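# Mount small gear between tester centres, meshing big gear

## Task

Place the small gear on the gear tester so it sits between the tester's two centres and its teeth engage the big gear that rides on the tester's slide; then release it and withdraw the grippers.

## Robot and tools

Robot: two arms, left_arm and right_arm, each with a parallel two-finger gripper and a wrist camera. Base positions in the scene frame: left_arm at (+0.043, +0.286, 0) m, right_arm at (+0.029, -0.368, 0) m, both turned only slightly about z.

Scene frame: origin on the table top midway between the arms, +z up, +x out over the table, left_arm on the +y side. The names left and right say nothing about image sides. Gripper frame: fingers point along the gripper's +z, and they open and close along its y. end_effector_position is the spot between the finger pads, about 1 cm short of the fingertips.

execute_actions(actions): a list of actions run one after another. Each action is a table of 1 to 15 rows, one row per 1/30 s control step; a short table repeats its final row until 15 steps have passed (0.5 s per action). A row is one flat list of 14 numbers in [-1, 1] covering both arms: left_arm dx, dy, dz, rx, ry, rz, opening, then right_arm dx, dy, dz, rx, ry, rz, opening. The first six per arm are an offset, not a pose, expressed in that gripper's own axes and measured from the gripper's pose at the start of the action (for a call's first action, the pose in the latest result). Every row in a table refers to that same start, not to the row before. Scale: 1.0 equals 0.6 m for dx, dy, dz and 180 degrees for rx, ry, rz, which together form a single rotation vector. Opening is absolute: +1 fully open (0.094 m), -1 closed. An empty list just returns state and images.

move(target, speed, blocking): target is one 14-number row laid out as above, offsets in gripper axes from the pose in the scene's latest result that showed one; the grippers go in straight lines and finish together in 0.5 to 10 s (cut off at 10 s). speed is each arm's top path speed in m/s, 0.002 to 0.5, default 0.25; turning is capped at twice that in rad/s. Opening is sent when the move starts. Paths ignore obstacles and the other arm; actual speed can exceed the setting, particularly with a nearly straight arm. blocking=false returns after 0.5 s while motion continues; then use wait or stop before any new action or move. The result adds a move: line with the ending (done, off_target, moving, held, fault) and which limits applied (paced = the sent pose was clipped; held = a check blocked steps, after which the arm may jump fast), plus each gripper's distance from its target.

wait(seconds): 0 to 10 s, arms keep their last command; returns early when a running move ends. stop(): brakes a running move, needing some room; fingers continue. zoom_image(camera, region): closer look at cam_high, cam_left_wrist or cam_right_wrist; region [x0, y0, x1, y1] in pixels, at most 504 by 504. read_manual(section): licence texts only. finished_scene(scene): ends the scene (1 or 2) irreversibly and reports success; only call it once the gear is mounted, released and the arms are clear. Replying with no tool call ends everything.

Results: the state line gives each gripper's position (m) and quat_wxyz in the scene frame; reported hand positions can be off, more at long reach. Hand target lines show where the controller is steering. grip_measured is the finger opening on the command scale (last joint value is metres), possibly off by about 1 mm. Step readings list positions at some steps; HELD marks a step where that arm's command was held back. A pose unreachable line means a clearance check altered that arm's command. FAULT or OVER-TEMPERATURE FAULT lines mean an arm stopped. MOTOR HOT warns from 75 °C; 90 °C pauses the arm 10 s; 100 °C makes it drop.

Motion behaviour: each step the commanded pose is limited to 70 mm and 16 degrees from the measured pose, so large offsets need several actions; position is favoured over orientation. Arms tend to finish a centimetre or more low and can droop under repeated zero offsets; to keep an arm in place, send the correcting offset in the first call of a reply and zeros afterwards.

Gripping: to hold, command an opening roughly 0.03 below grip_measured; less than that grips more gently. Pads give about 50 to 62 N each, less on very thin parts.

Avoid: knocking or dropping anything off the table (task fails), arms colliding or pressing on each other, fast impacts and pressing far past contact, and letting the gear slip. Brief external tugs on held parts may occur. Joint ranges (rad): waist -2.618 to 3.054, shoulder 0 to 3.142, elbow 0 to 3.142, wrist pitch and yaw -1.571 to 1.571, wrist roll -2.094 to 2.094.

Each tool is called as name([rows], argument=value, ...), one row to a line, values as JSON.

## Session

execute_actions(actions=[])

zoom_image(camera="cam_high", region=[120,120,400,400])

Scene clock: 0.00 s.
left_arm: end_effector_position=(+0.6053, +0.4537, +0.2855) grip_measured=+1.000 end_effector_quat_wxyz=(+0.184, -0.013, +0.725, +0.664) | right_arm: end_effector_position=(+0.5895, -0.1765, +0.2171) grip_measured=+1.000 end_effector_quat_wxyz=(+0.458, +0.056, +0.887, -0.012)
Joint positions: left_arm=[-0.018  2.305  2.042  0.054 -1.324  1.081  0.094] | right_arm=[ 0.283  2.123  1.971 -0.542  0.434  0.374  0.094]
Joint velocities: left_arm=[-0.002  0.017  0.002  0.022 -0.095 -0.066  0.   ] | right_arm=[-0.012 -0.022 -0.022 -0.066 -0.081 -0.007  0.   ]
Joint torques (N m, as the arm reports them, + toward a larger angle): no reading
Hand target (left_arm): +0.604, +0.454, +0.293; +0.190, -0.021, +0.723, +0.664
Hand target (right_arm): +0.589, -0.178, +0.223; +0.461, +0.057, +0.886, -0.013
camera_calibration (this result's frames):
cam_left_wrist: T_world_to_cam=[[0.0727326, -0.0743365, -0.994577, 0.28049], [-0.900882, -0.432767, -0.0335349, 0.772416], [-0.427927, 0.898436, -0.0984447, -0.0350942], [0, 0, 0, 1]] pos_world=[0.660437, 0.386656, 0.301418]
cam_right_wrist: T_world_to_cam=[[-0.344797, -0.880442, -0.325478, 0.123289], [-0.883127, 0.421779, -0.205398, 0.644458], [0.318121, 0.216618, -0.922971, 0.15951], [0, 0, 0, 1]] pos_world=[0.560905, -0.197823, 0.319721]

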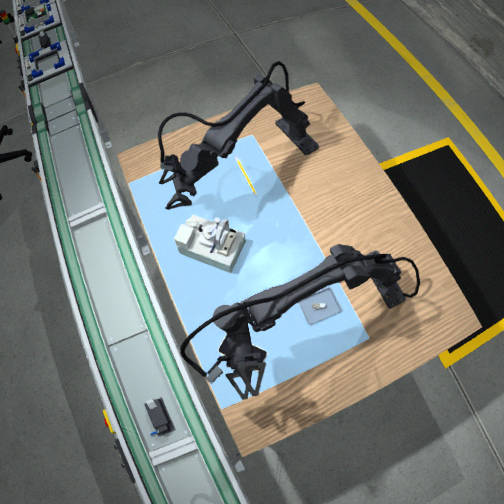

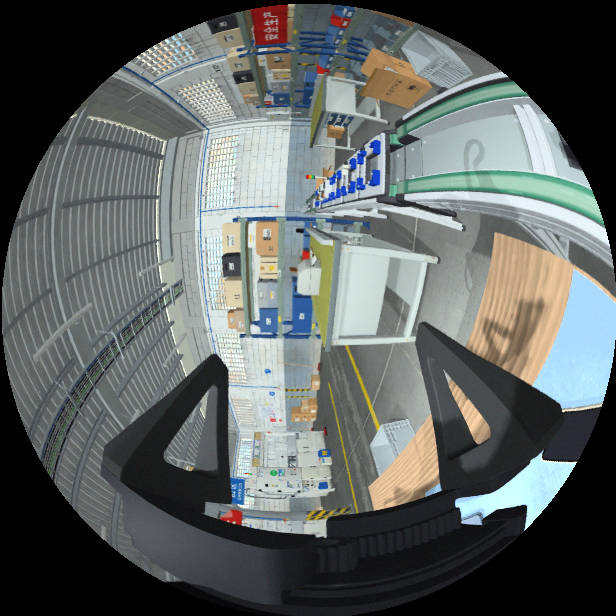

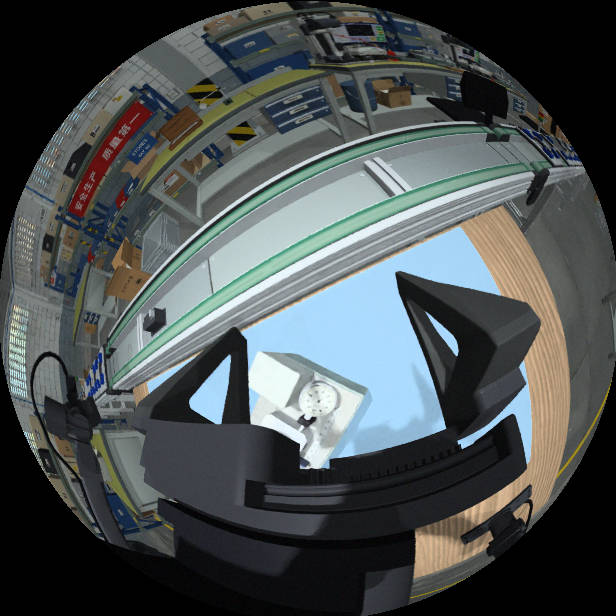

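Region (120, 120, 400, 400) of cam_high's 504x504 image, scaled by 1.800, with more detail than that image has.

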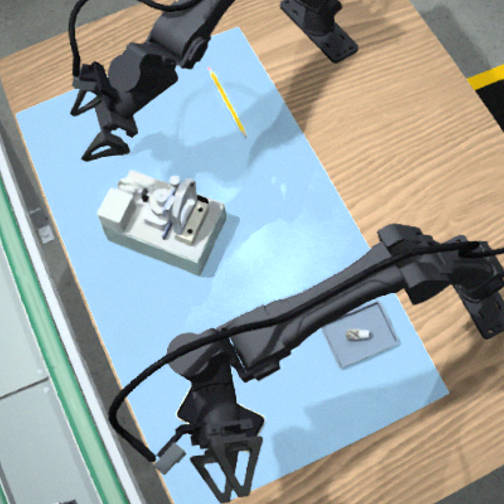

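move(target=[0.536,-0.187,-0.435,0.487,0.026,0.12,-0.3,0,0,-0.3,0,0,0,0.3], speed=0.2)

Scene clock: 28.30 s.
left_arm: end_effector_position=(+0.2704, +0.2663, +0.1011) grip_measured=-0.299 end_effector_quat_wxyz=(-0.012, +0.215, +0.977, +0.012) | right_arm: end_effector_position=(+0.4483, -0.1603, +0.3082) grip_measured=+0.303 end_effector_quat_wxyz=(+0.452, +0.050, +0.891, -0.015)
Joint positions: left_arm=[-0.118  1.432  1.07  -1.231 -0.026  0.322  0.033] | right_arm=[ 0.499  1.749  1.853 -0.895  0.589  0.534  0.061]
Joint velocities: left_arm=[ 0.002 -0.002  0.002  0.066 -0.022 -0.007  0.   ] | right_arm=[ 0.007 -0.012 -0.002 -0.066  0.022  0.007 -0.   ]
Joint torques (N m, as the arm reports them, + toward a larger angle): left_arm=[ 0.68 -7.6   5.08  0.03  0.11  0.06] | right_arm=[ 0.55 -9.75  7.85  1.42  0.46  0.07]
Hand target (left_arm): +0.266, +0.267, +0.102; -0.010, +0.214, +0.977, +0.006
Hand target (right_arm): +0.442, -0.163, +0.319; +0.459, +0.055, +0.887, -0.014
Off the commanded pose (left_arm): 0.006 m, 2 deg.
Off the commanded pose (right_arm): 0.015 m, 1 deg.
move: off_target (right_arm)
camera_calibration (this result's frames):
cam_left_wrist: T_world_to_cam=[[-0.589657, -0.807612, -0.00818609, 0.382181], [-0.606034, 0.435735, 0.665476, 0.00178391], [-0.533879, 0.397364, -0.746374, 0.199495], [0, 0, 0, 1]] pos_world=[0.332943, 0.228605, 0.150839]
cam_right_wrist: T_world_to_cam=[[-0.342598, -0.886435, -0.311222, 0.112165], [-0.889242, 0.412846, -0.196996, 0.530331], [0.303111, 0.209262, -0.929695, 0.292629], [0, 0, 0, 1]] pos_world=[0.421321, -0.180754, 0.411437]

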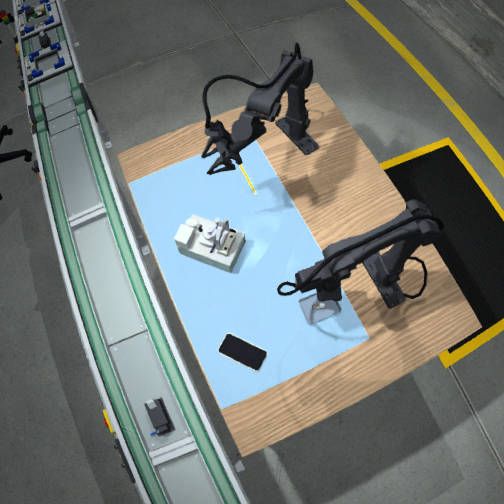

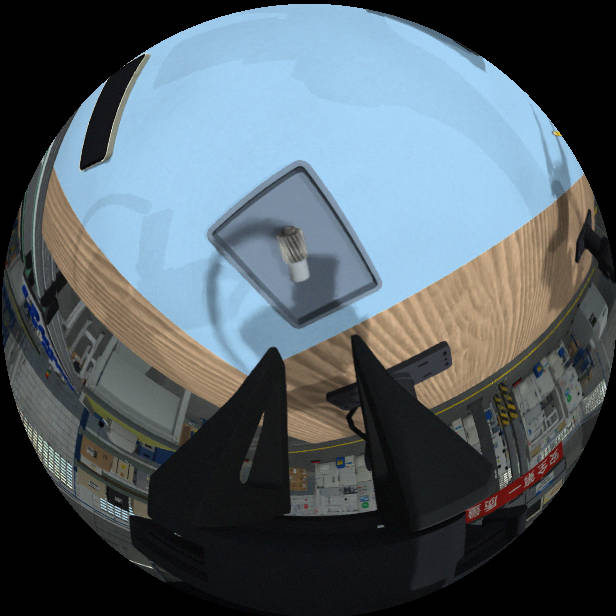

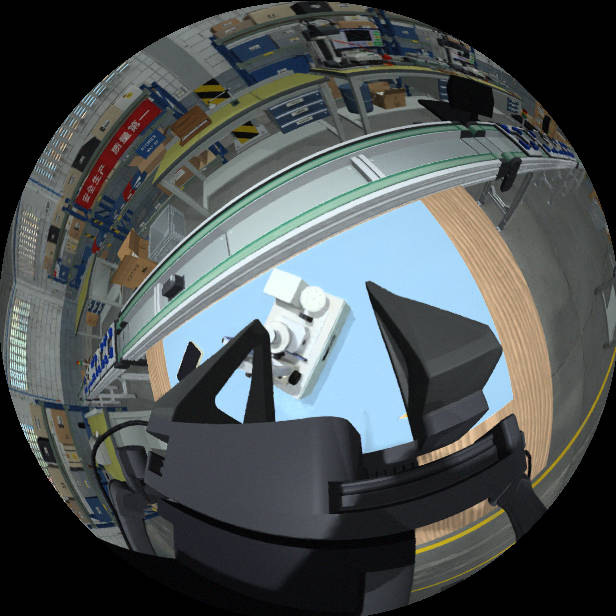

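move(target=[-0.028,0.027,0.11,0,-0.008,0,-0.3,0,0,0,0,0,0,0.3], speed=0.1)

Scene clock: 36.10 s.
left_arm: end_effector_position=(+0.2940, +0.2731, +0.0403) grip_measured=-0.299 end_effector_quat_wxyz=(+0.005, +0.215, +0.976, +0.012) | right_arm: end_effector_position=(+0.4482, -0.1605, +0.3080) grip_measured=+0.303 end_effector_quat_wxyz=(+0.452, +0.050, +0.891, -0.015)
Joint positions: left_arm=[-0.078  1.549  0.927 -0.936 -0.023  0.363  0.033] | right_arm=[ 0.499  1.749  1.853 -0.896  0.589  0.535  0.061]
Joint velocities: left_arm=[-0.012 -0.012  0.012  0.022  0.066 -0.022 -0.   ] | right_arm=[-0.007  0.012 -0.007  0.066 -0.037  0.022 -0.   ]
Joint torques (N m, as the arm reports them, + toward a larger angle): left_arm=[ 0.77 -5.86  4.93  0.24  0.07  0.1 ] | right_arm=[ 0.02 -7.82  7.21  1.66  0.25  0.02]
Hand target (left_arm): +0.291, +0.274, +0.035; -0.000, +0.214, +0.977, +0.008
Hand target (right_arm): +0.448, -0.160, +0.308; +0.452, +0.050, +0.891, -0.015
Off the commanded pose (left_arm): 0.007 m, 1 deg.
Off the commanded pose (right_arm): 0.000 m, 0 deg.
move: done
camera_calibration (this result's frames):
cam_left_wrist: T_world_to_cam=[[-0.590662, -0.806589, -0.0230804, 0.401711], [-0.626985, 0.440757, 0.642358, 0.0593136], [-0.507946, 0.393887, -0.766058, 0.158055], [0, 0, 0, 1]] pos_world=[0.354747, 0.235617, 0.0922503]
cam_right_wrist: T_world_to_cam=[[-0.343445, -0.886285, -0.310716, 0.112172], [-0.889077, 0.413425, -0.196526, 0.530135], [0.302635, 0.208754, -0.929964, 0.292779], [0, 0, 0, 1]] pos_world=[0.42125, -0.180874, 0.411313]

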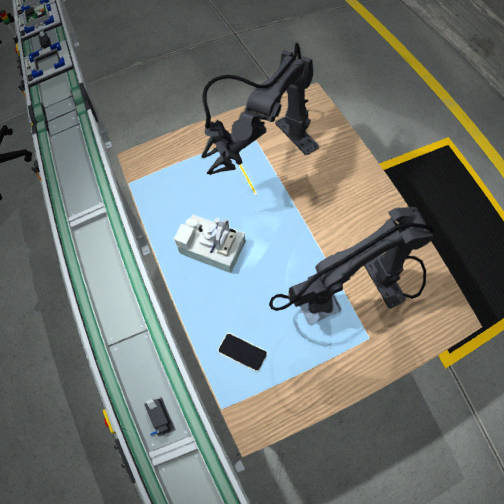

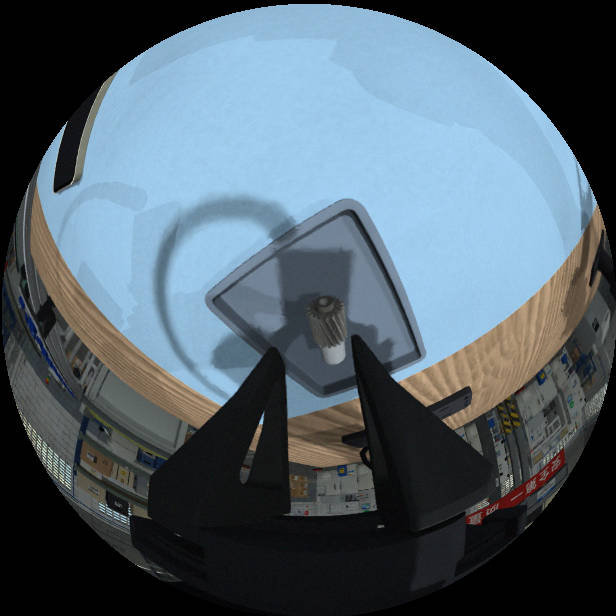

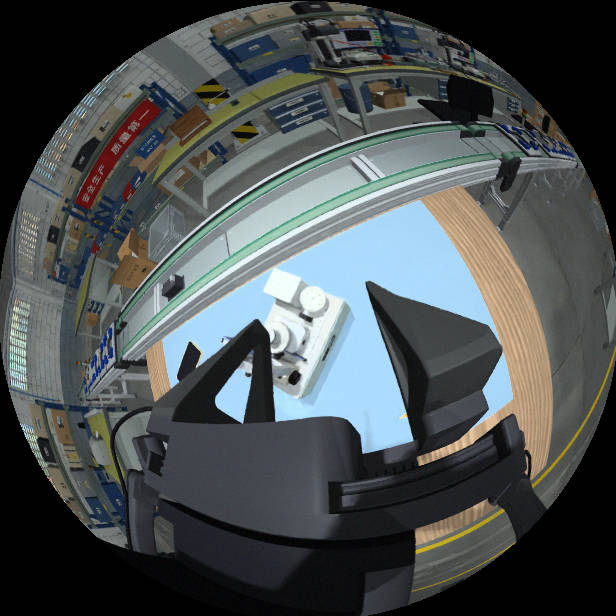

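move(target=[0,-0.012,0.052,0,0,0.04,-0.3,0,0,0,0,0,0,0.3], speed=0.03)

move(target=[0,0,0,0,0,0,-0.85,0,0,0,0,0,0,0.3])

move(target=[-0.15,0,-0.06,0,0,0.38,-0.85,0,0,0,0,0,0,0.3], speed=0.15)

move(target=[0,0,0.06,0,0,0,-0.85,0,0,0,0,0,0,0.3], speed=0.03)

Scene clock: 52.13 s.
left_arm: end_effector_position=(+0.2961, +0.2691, +0.0155) grip_measured=-0.299 end_effector_quat_wxyz=(+0.012, +0.267, +0.963, +0.014) | right_arm: end_effector_position=(+0.4482, -0.1605, +0.3080) grip_measured=+0.303 end_effector_quat_wxyz=(+0.452, +0.050, +0.891, -0.015)
Joint positions: left_arm=[-0.094  1.586  0.856 -0.812 -0.023  0.455  0.033] | right_arm=[ 0.499  1.749  1.853 -0.896  0.589  0.535  0.061]
Joint velocities: left_arm=[-0.017  0.002 -0.002 -0.022 -0.051 -0.007 -0.   ] | right_arm=[ 0.007 -0.002  0.002 -0.037  0.007 -0.066 -0.001]
Joint torques (N m, as the arm reports them, + toward a larger angle): left_arm=[-0.71 -5.73  4.39  0.27  0.    0.08] | right_arm=[-0.03 -7.82  7.16  1.61  0.26  0.03]
Hand target (left_arm): +0.291, +0.267, +0.009; +0.004, +0.276, +0.961, +0.013
Hand target (right_arm): +0.448, -0.160, +0.308; +0.452, +0.050, +0.891, -0.015
Off the commanded pose (left_arm): 0.008 m, 1 deg.
Off the commanded pose (right_arm): 0.000 m, 0 deg.
move: done
camera_calibration (this result's frames):
cam_left_wrist: T_world_to_cam=[[-0.67344, -0.738533, -0.0323574, 0.405443], [-0.584761, 0.505421, 0.634511, 0.0484852], [-0.452253, 0.446226, -0.772236, 0.111257], [0, 0, 0, 1]] pos_world=[0.35171, 0.225282, 0.0682716]
cam_right_wrist: T_world_to_cam=[[-0.343445, -0.886285, -0.310716, 0.112172], [-0.889077, 0.413425, -0.196526, 0.530135], [0.302635, 0.208754, -0.929964, 0.292779], [0, 0, 0, 1]] pos_world=[0.42125, -0.180874, 0.411313]

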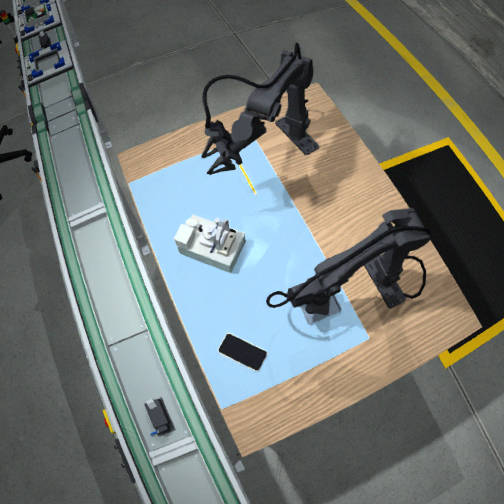

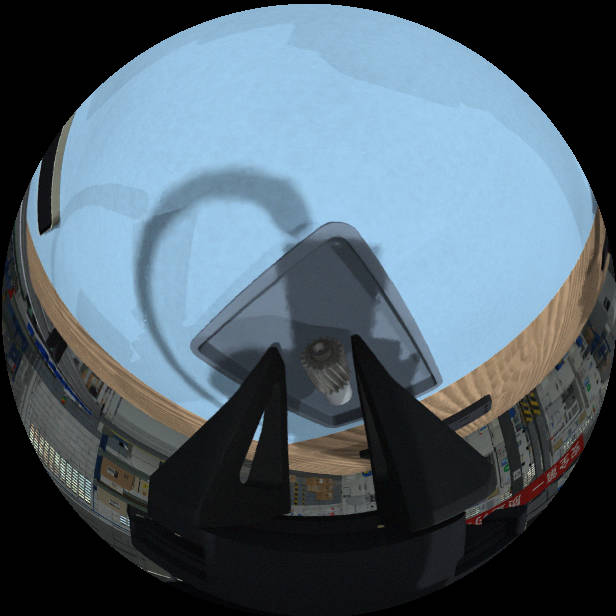

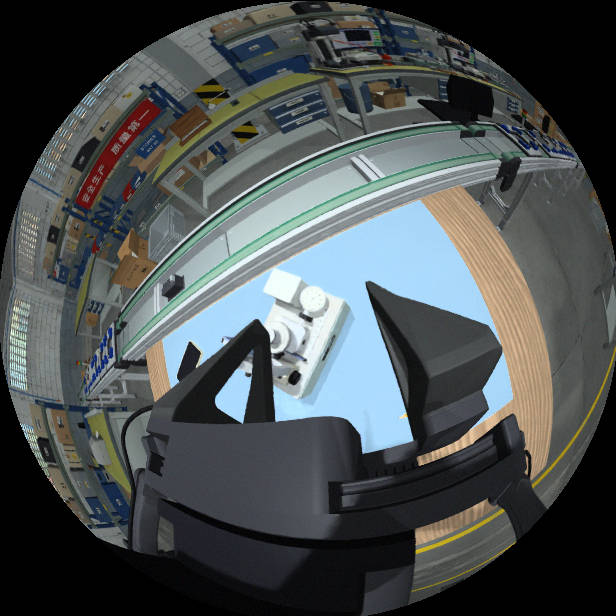

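Scene clock: 52.63 s.
left_arm: end_effector_position=(+0.2962, +0.2691, +0.0155) grip_measured=-0.627 end_effector_quat_wxyz=(+0.012, +0.268, +0.963, +0.014) | right_arm: end_effector_position=(+0.4482, -0.1605, +0.3080) grip_measured=+0.303 end_effector_quat_wxyz=(+0.452, +0.050, +0.891, -0.015)
Joint positions: left_arm=[-0.094  1.586  0.856 -0.811 -0.023  0.455  0.018] | right_arm=[ 0.499  1.749  1.853 -0.896  0.589  0.535  0.061]
Joint velocities: left_arm=[-0.007  0.002  0.002 -0.037  0.022  0.022  0.001] | right_arm=[-0.012 -0.012  0.017 -0.037 -0.051 -0.066 -0.001]
Joint torques (N m, as the arm reports them, + toward a larger angle): left_arm=[-0.03 -6.65  5.84  0.19 -0.03  0.01] | right_arm=[ 0.05 -7.88  7.16  1.62  0.25  0.02]
Hand target (left_arm): +0.296, +0.269, +0.016; +0.012, +0.267, +0.963, +0.014
Hand target (right_arm): +0.448, -0.160, +0.308; +0.452, +0.050, +0.891, -0.015
Off the commanded pose (left_arm): 0.000 m, 0 deg.
Off the commanded pose (right_arm): 0.000 m, 0 deg.
move: done
camera_calibration (this result's frames):
cam_left_wrist: T_world_to_cam=[[-0.67371, -0.738277, -0.0325924, 0.405515], [-0.584804, 0.505658, 0.634282, 0.0484956], [-0.451796, 0.446382, -0.772414, 0.111131], [0, 0, 0, 1]] pos_world=[0.351769, 0.225254, 0.0682959]
cam_right_wrist: T_world_to_cam=[[-0.343445, -0.886285, -0.310716, 0.112172], [-0.889077, 0.413425, -0.196526, 0.530135], [0.302635, 0.208754, -0.929964, 0.292779], [0, 0, 0, 1]] pos_world=[0.42125, -0.180874, 0.411313]

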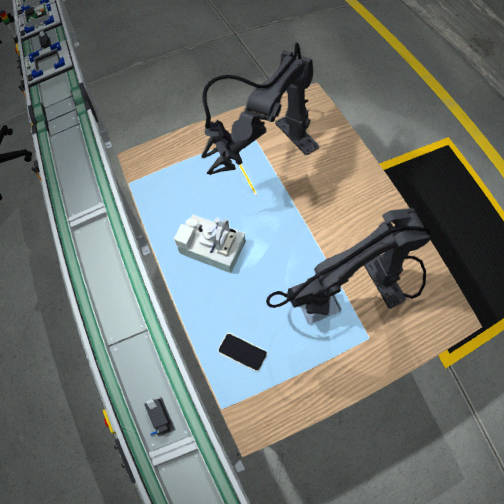

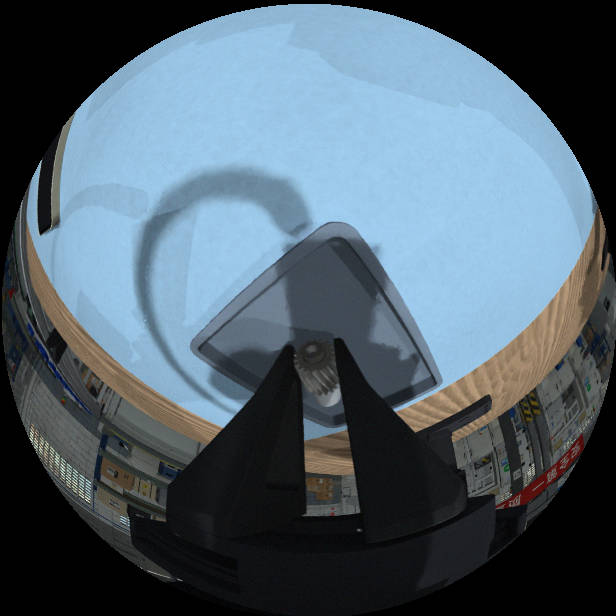

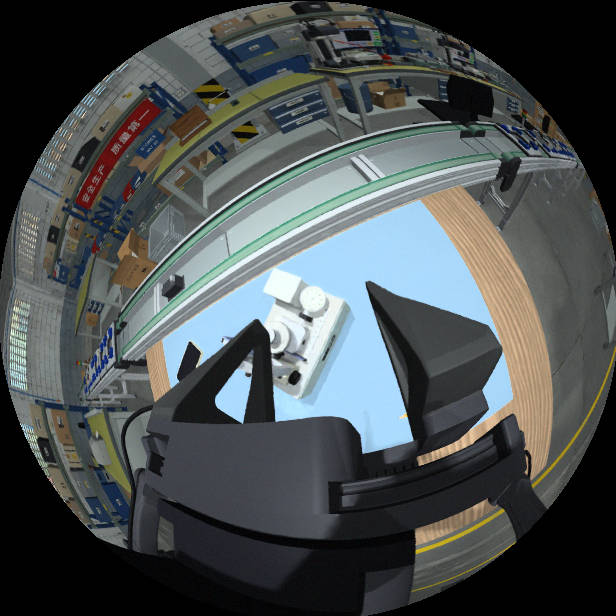

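Scene clock: 57.10 s.
left_arm: end_effector_position=(+0.3664, +0.2252, +0.0489) grip_measured=-0.627 end_effector_quat_wxyz=(-0.000, +0.757, +0.653, +0.016) | right_arm: end_effector_position=(+0.4482, -0.1605, +0.3080) grip_measured=+0.303 end_effector_quat_wxyz=(+0.452, +0.050, +0.891, -0.015)
Joint positions: left_arm=[-0.21   1.817  1.265 -0.999 -0.026  1.515  0.018] | right_arm=[ 0.499  1.749  1.853 -0.896  0.589  0.535  0.061]
Joint velocities: left_arm=[ 0.012 -0.007 -0.002  0.007  0.037 -0.037  0.   ] | right_arm=[ 0.017  0.012  0.007  0.007 -0.007  0.022 -0.001]
Joint torques (N m, as the arm reports them, + toward a larger angle): left_arm=[-0.73 -8.69  8.81 -0.02 -0.04  0.06] | right_arm=[-0.01 -7.89  7.12  1.63  0.26  0.  ]
Hand target (left_arm): +0.372, +0.222, +0.054; +0.002, +0.763, +0.646, +0.020
Hand target (right_arm): +0.448, -0.160, +0.308; +0.452, +0.050, +0.891, -0.015
Off the commanded pose (left_arm): 0.008 m, 1 deg.
Off the commanded pose (right_arm): 0.000 m, 0 deg.
move: done
camera_calibration (this result's frames):
cam_left_wrist: T_world_to_cam=[[-0.941019, 0.338129, -0.0123155, 0.276062], [0.245442, 0.707219, 0.663023, -0.260396], [0.232897, 0.620894, -0.748498, -0.103121], [0, 0, 0, 1]] pos_world=[0.347709, 0.15484, 0.0988626]
cam_right_wrist: T_world_to_cam=[[-0.343445, -0.886285, -0.310716, 0.112172], [-0.889077, 0.413425, -0.196526, 0.530135], [0.302635, 0.208754, -0.929964, 0.292779], [0, 0, 0, 1]] pos_world=[0.42125, -0.180874, 0.411313]

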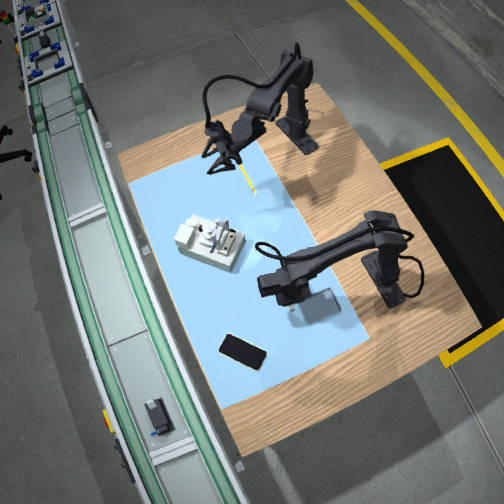

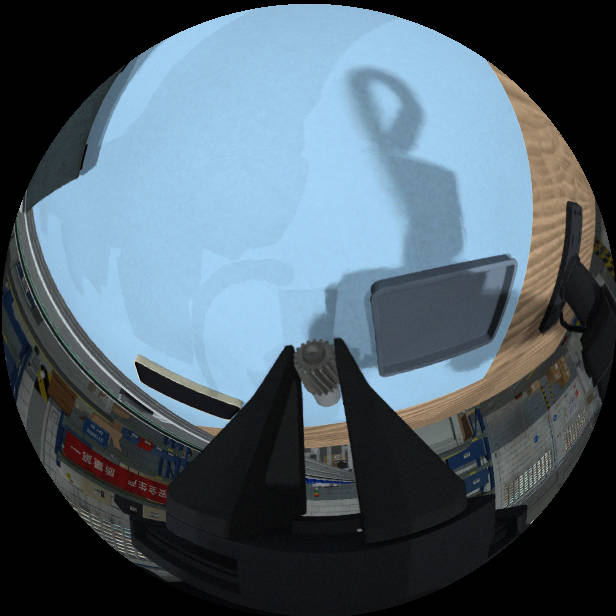

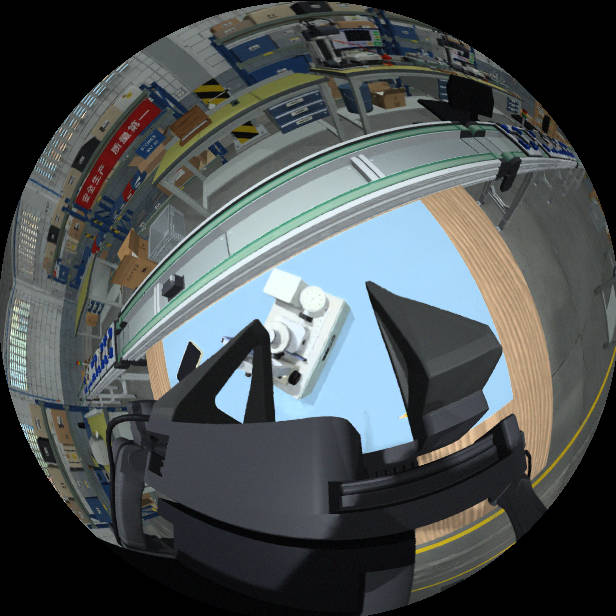

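Scene clock: 58.60 s.
left_arm: end_effector_position=(+0.3713, +0.2242, +0.0186) grip_measured=-0.627 end_effector_quat_wxyz=(+0.006, +0.757, +0.653, +0.021) | right_arm: end_effector_position=(+0.4482, -0.1605, +0.3080) grip_measured=+0.303 end_effector_quat_wxyz=(+0.452, +0.050, +0.891, -0.015)
Joint positions: left_arm=[-0.21   1.864  1.196 -0.869 -0.026  1.515  0.018] | right_arm=[ 0.499  1.749  1.853 -0.896  0.589  0.535  0.061]
Joint velocities: left_arm=[-0.007  0.002  0.002 -0.007 -0.022  0.022 -0.001] | right_arm=[ 0.007  0.002 -0.007 -0.007  0.007 -0.022 -0.001]
Joint torques (N m, as the arm reports them, + toward a larger angle): left_arm=[ 0.04 -9.08  4.78  0.22  0.01  0.02] | right_arm=[ 0.06 -8.    7.17  1.62  0.25  0.02]
Hand target (left_arm): +0.367, +0.226, +0.013; -0.000, +0.757, +0.653, +0.016
Hand target (right_arm): +0.448, -0.160, +0.308; +0.452, +0.050, +0.891, -0.015
Off the commanded pose (left_arm): 0.007 m, 1 deg.
Off the commanded pose (right_arm): 0.000 m, 0 deg.
move: done
camera_calibration (this result's frames):
cam_left_wrist: T_world_to_cam=[[-0.940742, 0.338072, -0.0266622, 0.280864], [0.236018, 0.709156, 0.664374, -0.237772], [0.243514, 0.618712, -0.746924, -0.129793], [0, 0, 0, 1]] pos_world=[0.351946, 0.153969, 0.0685128]
cam_right_wrist: T_world_to_cam=[[-0.343445, -0.886285, -0.310716, 0.112172], [-0.889077, 0.413425, -0.196526, 0.530135], [0.302635, 0.208754, -0.929964, 0.292779], [0, 0, 0, 1]] pos_world=[0.42125, -0.180874, 0.411313]

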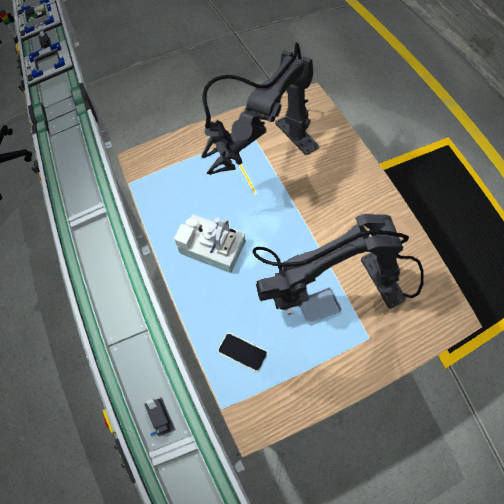

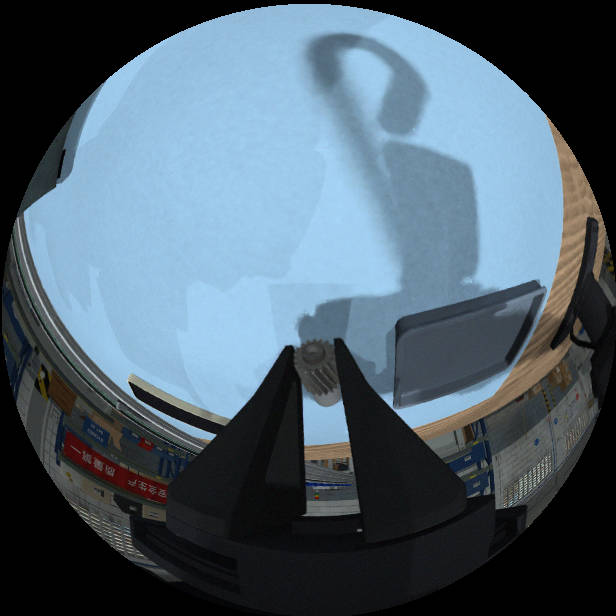

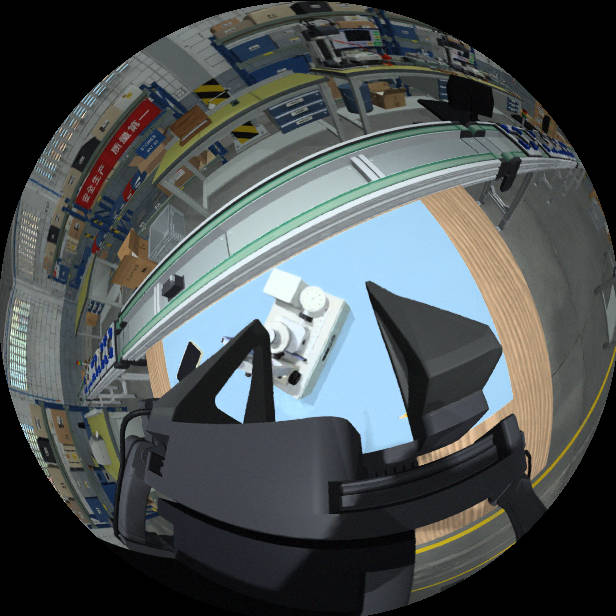

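move(target=[0,0,0.012,0,0,0,-0.85,0,0,0,0,0,0,0.3], speed=0.01)

move(target=[0,0,-0.06,0,0,0,-0.3,0,0,0,0,0,0,0.3], speed=0.03)

move(target=[0,0,0,0,0,-0.505,-0.3,0,0,0,0,0,0,0.3], speed=0.4)

move(target=[0,0,0,0,0,-0.505,-0.3,0,0,0,0,0,0,0.3], speed=0.4)

move(target=[0,0,0.06,0,0,0,-0.3,0,0,0,0,0,0,0.3], speed=0.03)

Scene clock: 71.33 s.
left_arm: end_effector_position=(+0.3766, +0.2231, +0.0189) grip_measured=-0.627 end_effector_quat_wxyz=(+0.014, +0.757, +0.653, +0.027) | right_arm: end_effector_position=(+0.4482, -0.1605, +0.3080) grip_measured=+0.303 end_effector_quat_wxyz=(+0.452, +0.050, +0.891, -0.015)
Joint positions: left_arm=[-0.21   1.864  1.196 -0.848 -0.026  1.515  0.018] | right_arm=[ 0.499  1.749  1.853 -0.896  0.589  0.535  0.061]
Joint velocities: left_arm=[ 0.007 -0.017 -0.007 -0.081  0.051  0.007 -0.   ] | right_arm=[-0.022 -0.012 -0.012  0.022 -0.037  0.007 -0.   ]
Joint torques (N m, as the arm reports them, + toward a larger angle): left_arm=[-0.03 -8.63  4.88  0.28 -0.01  0.01] | right_arm=[ 0.07 -7.9   7.13  1.63  0.25  0.  ]
Hand target (left_arm): +0.372, +0.224, +0.012; +0.006, +0.757, +0.653, +0.021
Hand target (right_arm): +0.448, -0.160, +0.308; +0.452, +0.050, +0.891, -0.015
Off the commanded pose (left_arm): 0.009 m, 1 deg.
Off the commanded pose (right_arm): 0.000 m, 0 deg.
move: done
camera_calibration (this result's frames):
cam_left_wrist: T_world_to_cam=[[-0.939945, 0.337908, -0.0481709, 0.286356], [0.221848, 0.712068, 0.66614, -0.233754], [0.259395, 0.615448, -0.74427, -0.135533], [0, 0, 0, 1]] pos_world=[0.356173, 0.1531, 0.0686341]
cam_right_wrist: T_world_to_cam=[[-0.343445, -0.886285, -0.310716, 0.112172], [-0.889077, 0.413425, -0.196526, 0.530135], [0.302635, 0.208754, -0.929964, 0.292779], [0, 0, 0, 1]] pos_world=[0.42125, -0.180874, 0.411313]

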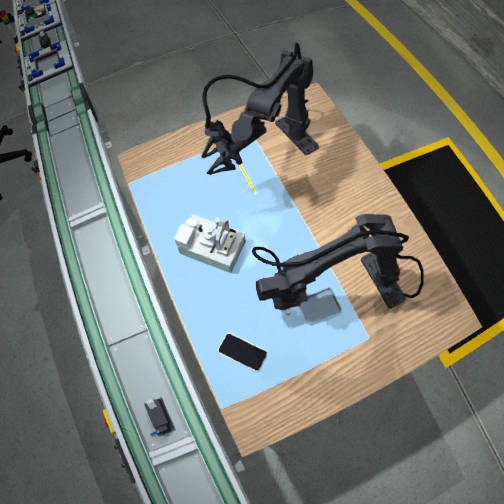

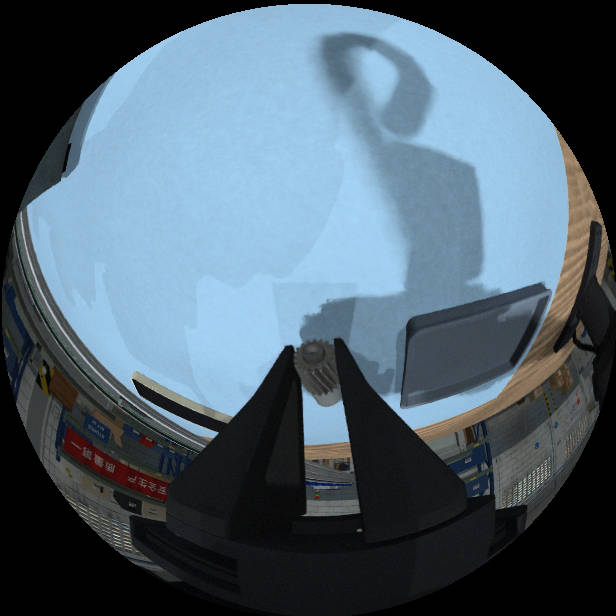

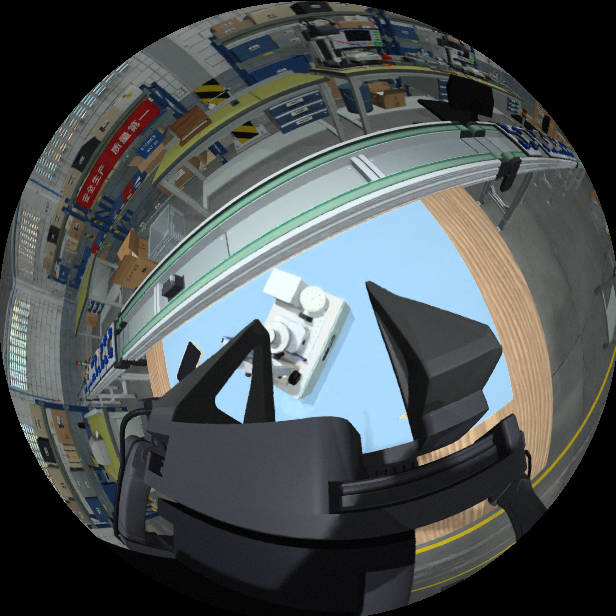

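Scene clock: 72.83 s.
left_arm: end_effector_position=(+0.3681, +0.2248, +0.0412) grip_measured=-0.301 end_effector_quat_wxyz=(+0.002, +0.757, +0.653, +0.018) | right_arm: end_effector_position=(+0.4482, -0.1605, +0.3080) grip_measured=+0.303 end_effector_quat_wxyz=(+0.452, +0.050, +0.891, -0.015)
Joint positions: left_arm=[-0.21   1.827  1.245 -0.964 -0.026  1.515  0.033] | right_arm=[ 0.499  1.749  1.853 -0.896  0.589  0.535  0.061]
Joint velocities: left_arm=[-0.007 -0.017 -0.002 -0.095 -0.007  0.007 -0.   ] | right_arm=[ 0.007 -0.022  0.012 -0.007  0.022 -0.022  0.   ]
Joint torques (N m, as the arm reports them, + toward a larger angle): left_arm=[ -0.23 -11.44   8.53   0.    -0.01  -0.01] | right_arm=[ 0.03 -7.84  7.14  1.65  0.25  0.02]
Hand target (left_arm): +0.374, +0.223, +0.055; +0.014, +0.757, +0.653, +0.027
Hand target (right_arm): +0.448, -0.160, +0.308; +0.452, +0.050, +0.891, -0.015
Off the commanded pose (left_arm): 0.015 m, 2 deg.
Off the commanded pose (right_arm): 0.000 m, 0 deg.
move: off_target (left_arm)
camera_calibration (this result's frames):
cam_left_wrist: T_world_to_cam=[[-0.940927, 0.33811, -0.0183567, 0.277943], [0.241477, 0.708034, 0.663609, -0.254239], [0.23737, 0.619975, -0.747855, -0.110504], [0, 0, 0, 1]] pos_world=[0.349147, 0.154544, 0.091177]
cam_right_wrist: T_world_to_cam=[[-0.343445, -0.886285, -0.310716, 0.112172], [-0.889077, 0.413425, -0.196526, 0.530135], [0.302635, 0.208754, -0.929964, 0.292779], [0, 0, 0, 1]] pos_world=[0.42125, -0.180874, 0.411313]

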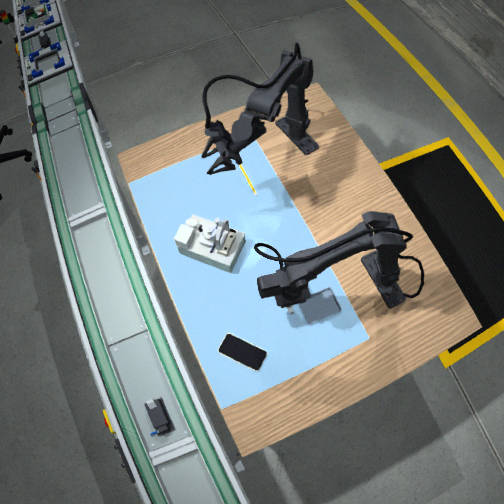

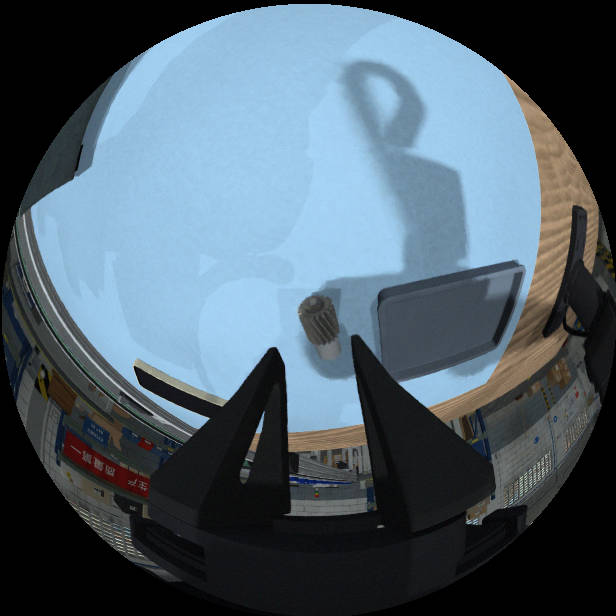

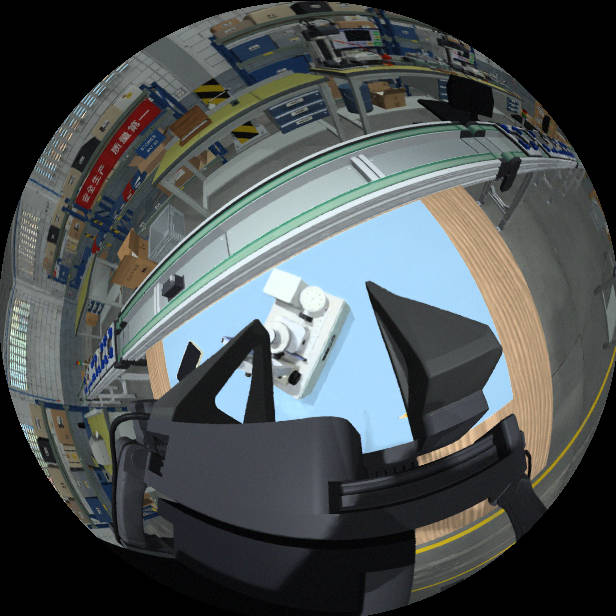

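Scene clock: 75.50 s.
left_arm: end_effector_position=(+0.3681, +0.2248, +0.0412) grip_measured=-0.301 end_effector_quat_wxyz=(+0.014, +0.071, +0.997, +0.011) | right_arm: end_effector_position=(+0.4482, -0.1605, +0.3080) grip_measured=+0.303 end_effector_quat_wxyz=(+0.452, +0.050, +0.891, -0.015)
Joint positions: left_arm=[-0.21   1.827  1.245 -0.964 -0.026 -0.061  0.033] | right_arm=[ 0.499  1.749  1.853 -0.896  0.589  0.535  0.061]
Joint velocities: left_arm=[-0.002 -0.017 -0.012  0.037  0.037 -0.022 -0.   ] | right_arm=[-0.022  0.007 -0.002 -0.051 -0.037  0.051 -0.001]
Joint torques (N m, as the arm reports them, + toward a larger angle): left_arm=[-0.07 -9.57  6.18  0.18 -0.01 -0.05] | right_arm=[ 0.06 -7.77  7.13  1.63  0.25  0.  ]
Hand target (left_arm): +0.368, +0.225, +0.041; +0.015, +0.066, +0.998, +0.011
Hand target (right_arm): +0.448, -0.160, +0.308; +0.452, +0.050, +0.891, -0.015
Off the commanded pose (left_arm): 0.000 m, 1 deg.
Off the commanded pose (right_arm): 0.000 m, 0 deg.
move: done
camera_calibration (this result's frames):
cam_left_wrist: T_world_to_cam=[[-0.332481, -0.942764, -0.0255644, 0.342248], [-0.74177, 0.244665, 0.624433, 0.21352], [-0.582438, 0.226575, -0.78066, 0.281095], [0, 0, 0, 1]] pos_world=[0.435894, 0.206729, 0.09486]
cam_right_wrist: T_world_to_cam=[[-0.343445, -0.886285, -0.310716, 0.112172], [-0.889077, 0.413425, -0.196526, 0.530135], [0.302635, 0.208754, -0.929964, 0.292779], [0, 0, 0, 1]] pos_world=[0.42125, -0.180874, 0.411313]

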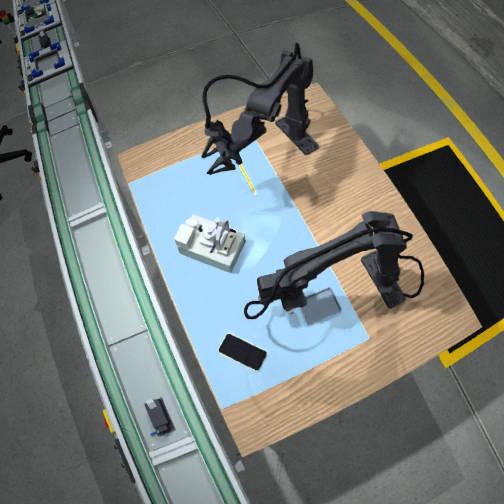

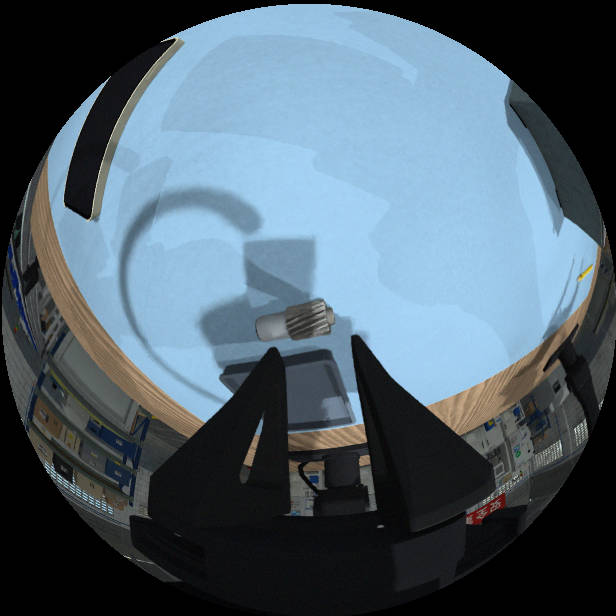

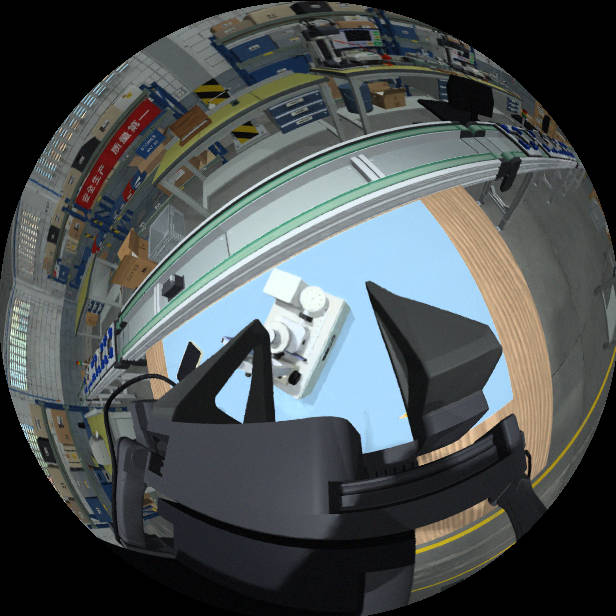

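Scene clock: 78.17 s.
left_arm: end_effector_position=(+0.3681, +0.2246, +0.0412) grip_measured=-0.301 end_effector_quat_wxyz=(+0.017, -0.658, +0.753, -0.003) | right_arm: end_effector_position=(+0.4482, -0.1605, +0.3080) grip_measured=+0.303 end_effector_quat_wxyz=(+0.452, +0.050, +0.891, -0.015)
Joint positions: left_arm=[-0.21   1.827  1.245 -0.964 -0.024 -1.638  0.033] | right_arm=[ 0.499  1.749  1.853 -0.896  0.589  0.535  0.061]
Joint velocities: left_arm=[-0.002  0.017 -0.002 -0.037  0.022  0.051  0.   ] | right_arm=[ 0.022  0.002 -0.012 -0.051 -0.022 -0.007 -0.   ]
Joint torques (N m, as the arm reports them, + toward a larger angle): left_arm=[ 0.05 -9.68  6.18  0.16 -0.03 -0.07] | right_arm=[ 0.04 -7.83  7.17  1.63  0.26  0.03]
Hand target (left_arm): +0.368, +0.225, +0.041; +0.018, -0.661, +0.750, -0.003
Hand target (right_arm): +0.448, -0.160, +0.308; +0.452, +0.050, +0.891, -0.015
Off the commanded pose (left_arm): 0.000 m, 1 deg.
Off the commanded pose (right_arm): 0.000 m, 0 deg.
move: done
camera_calibration (this result's frames):
cam_left_wrist: T_world_to_cam=[[0.944592, -0.327231, 0.025792, -0.268427], [-0.271846, -0.735832, 0.620202, 0.260952], [-0.183971, -0.59285, -0.784018, 0.318614], [0, 0, 0, 1]] pos_world=[0.383109, 0.29307, 0.0948793]
cam_right_wrist: T_world_to_cam=[[-0.343445, -0.886285, -0.310716, 0.112172], [-0.889077, 0.413425, -0.196526, 0.530135], [0.302635, 0.208754, -0.929964, 0.292779], [0, 0, 0, 1]] pos_world=[0.42125, -0.180874, 0.411313]

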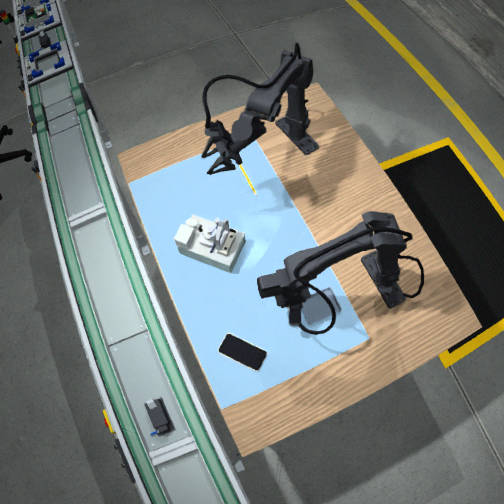

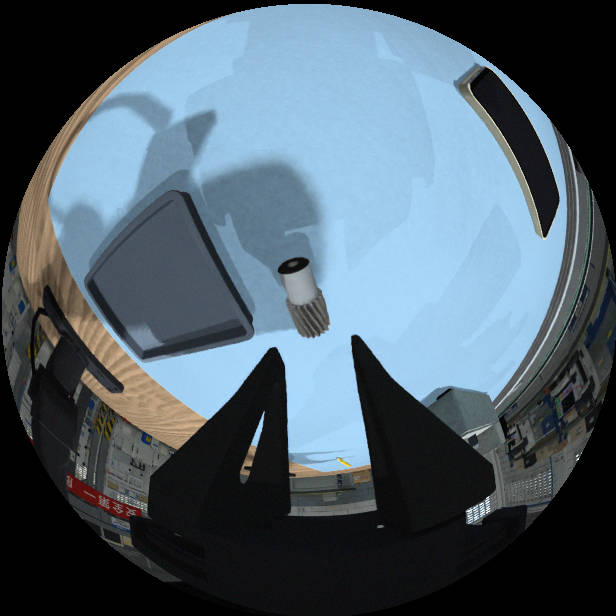

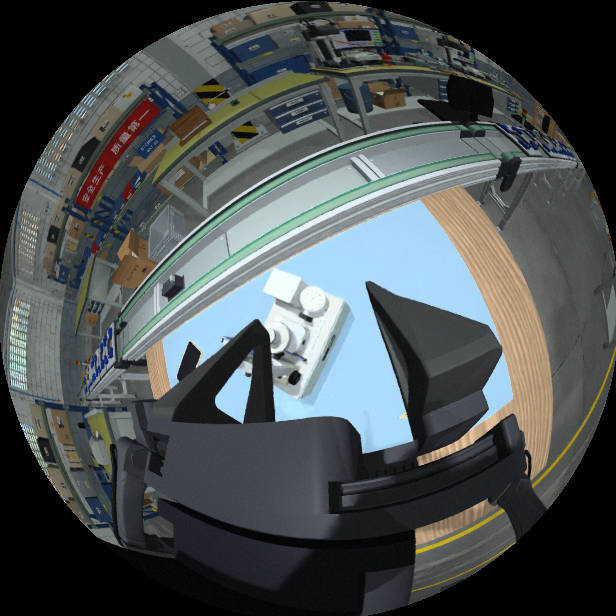

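Scene clock: 79.67 s.
left_arm: end_effector_position=(+0.3740, +0.2234, +0.0121) grip_measured=-0.301 end_effector_quat_wxyz=(+0.023, -0.658, +0.753, -0.010) | right_arm: end_effector_position=(+0.4482, -0.1605, +0.3080) grip_measured=+0.303 end_effector_quat_wxyz=(+0.452, +0.050, +0.891, -0.015)
Joint positions: left_arm=[-0.21   1.876  1.184 -0.835 -0.024 -1.638  0.033] | right_arm=[ 0.499  1.749  1.853 -0.896  0.589  0.535  0.061]
Joint velocities: left_arm=[-0.007 -0.007  0.002 -0.022 -0.037  0.007 -0.001] | right_arm=[ 0.002 -0.012  0.012 -0.037  0.007  0.037  0.   ]
Joint torques (N m, as the arm reports them, + toward a larger angle): left_arm=[ 0.06 -8.86  4.7   0.25 -0.01  0.01] | right_arm=[ 0.05 -7.88  7.14  1.62  0.24  0.04]
Hand target (left_arm): +0.369, +0.225, +0.006; +0.017, -0.658, +0.753, -0.003
Hand target (right_arm): +0.448, -0.160, +0.308; +0.452, +0.050, +0.891, -0.015
Off the commanded pose (left_arm): 0.009 m, 1 deg.
Off the commanded pose (right_arm): 0.000 m, 0 deg.
move: done
camera_calibration (this result's frames):
cam_left_wrist: T_world_to_cam=[[0.943999, -0.327109, 0.0431793, -0.2737], [-0.282488, -0.733645, 0.618034, 0.283283], [-0.170486, -0.595621, -0.784965, 0.291694], [0, 0, 0, 1]] pos_world=[0.388127, 0.292039, 0.0657094]
cam_right_wrist: T_world_to_cam=[[-0.343445, -0.886285, -0.310716, 0.112172], [-0.889077, 0.413425, -0.196526, 0.530135], [0.302635, 0.208754, -0.929964, 0.292779], [0, 0, 0, 1]] pos_world=[0.42125, -0.180874, 0.411313]

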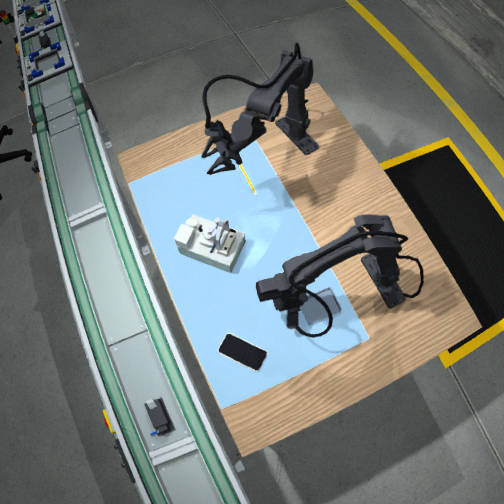

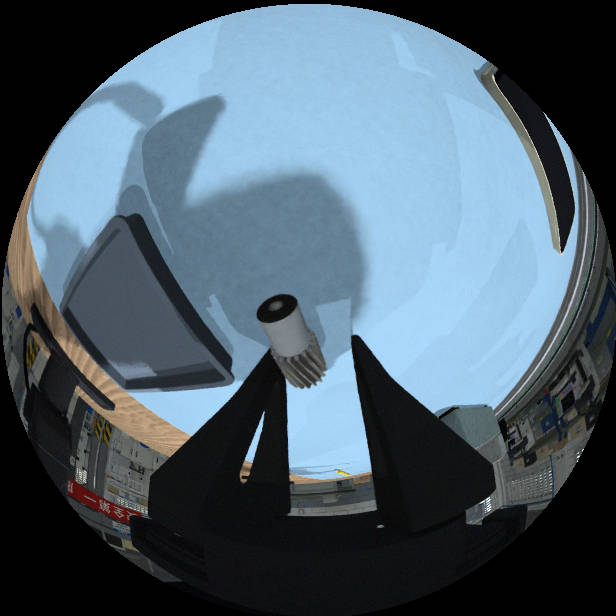

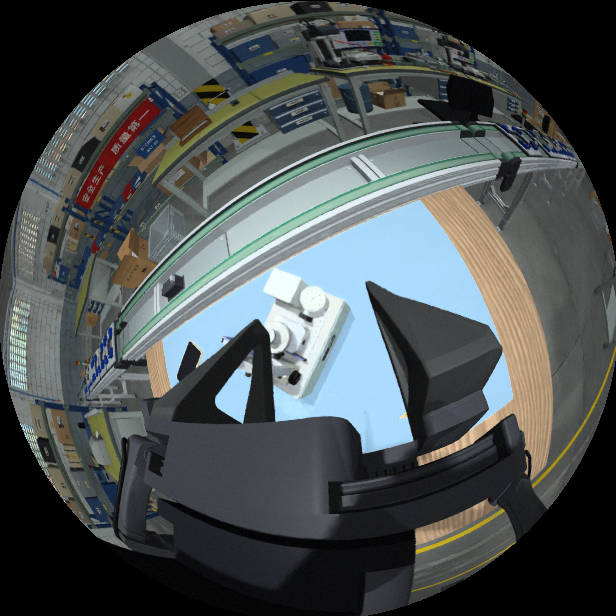

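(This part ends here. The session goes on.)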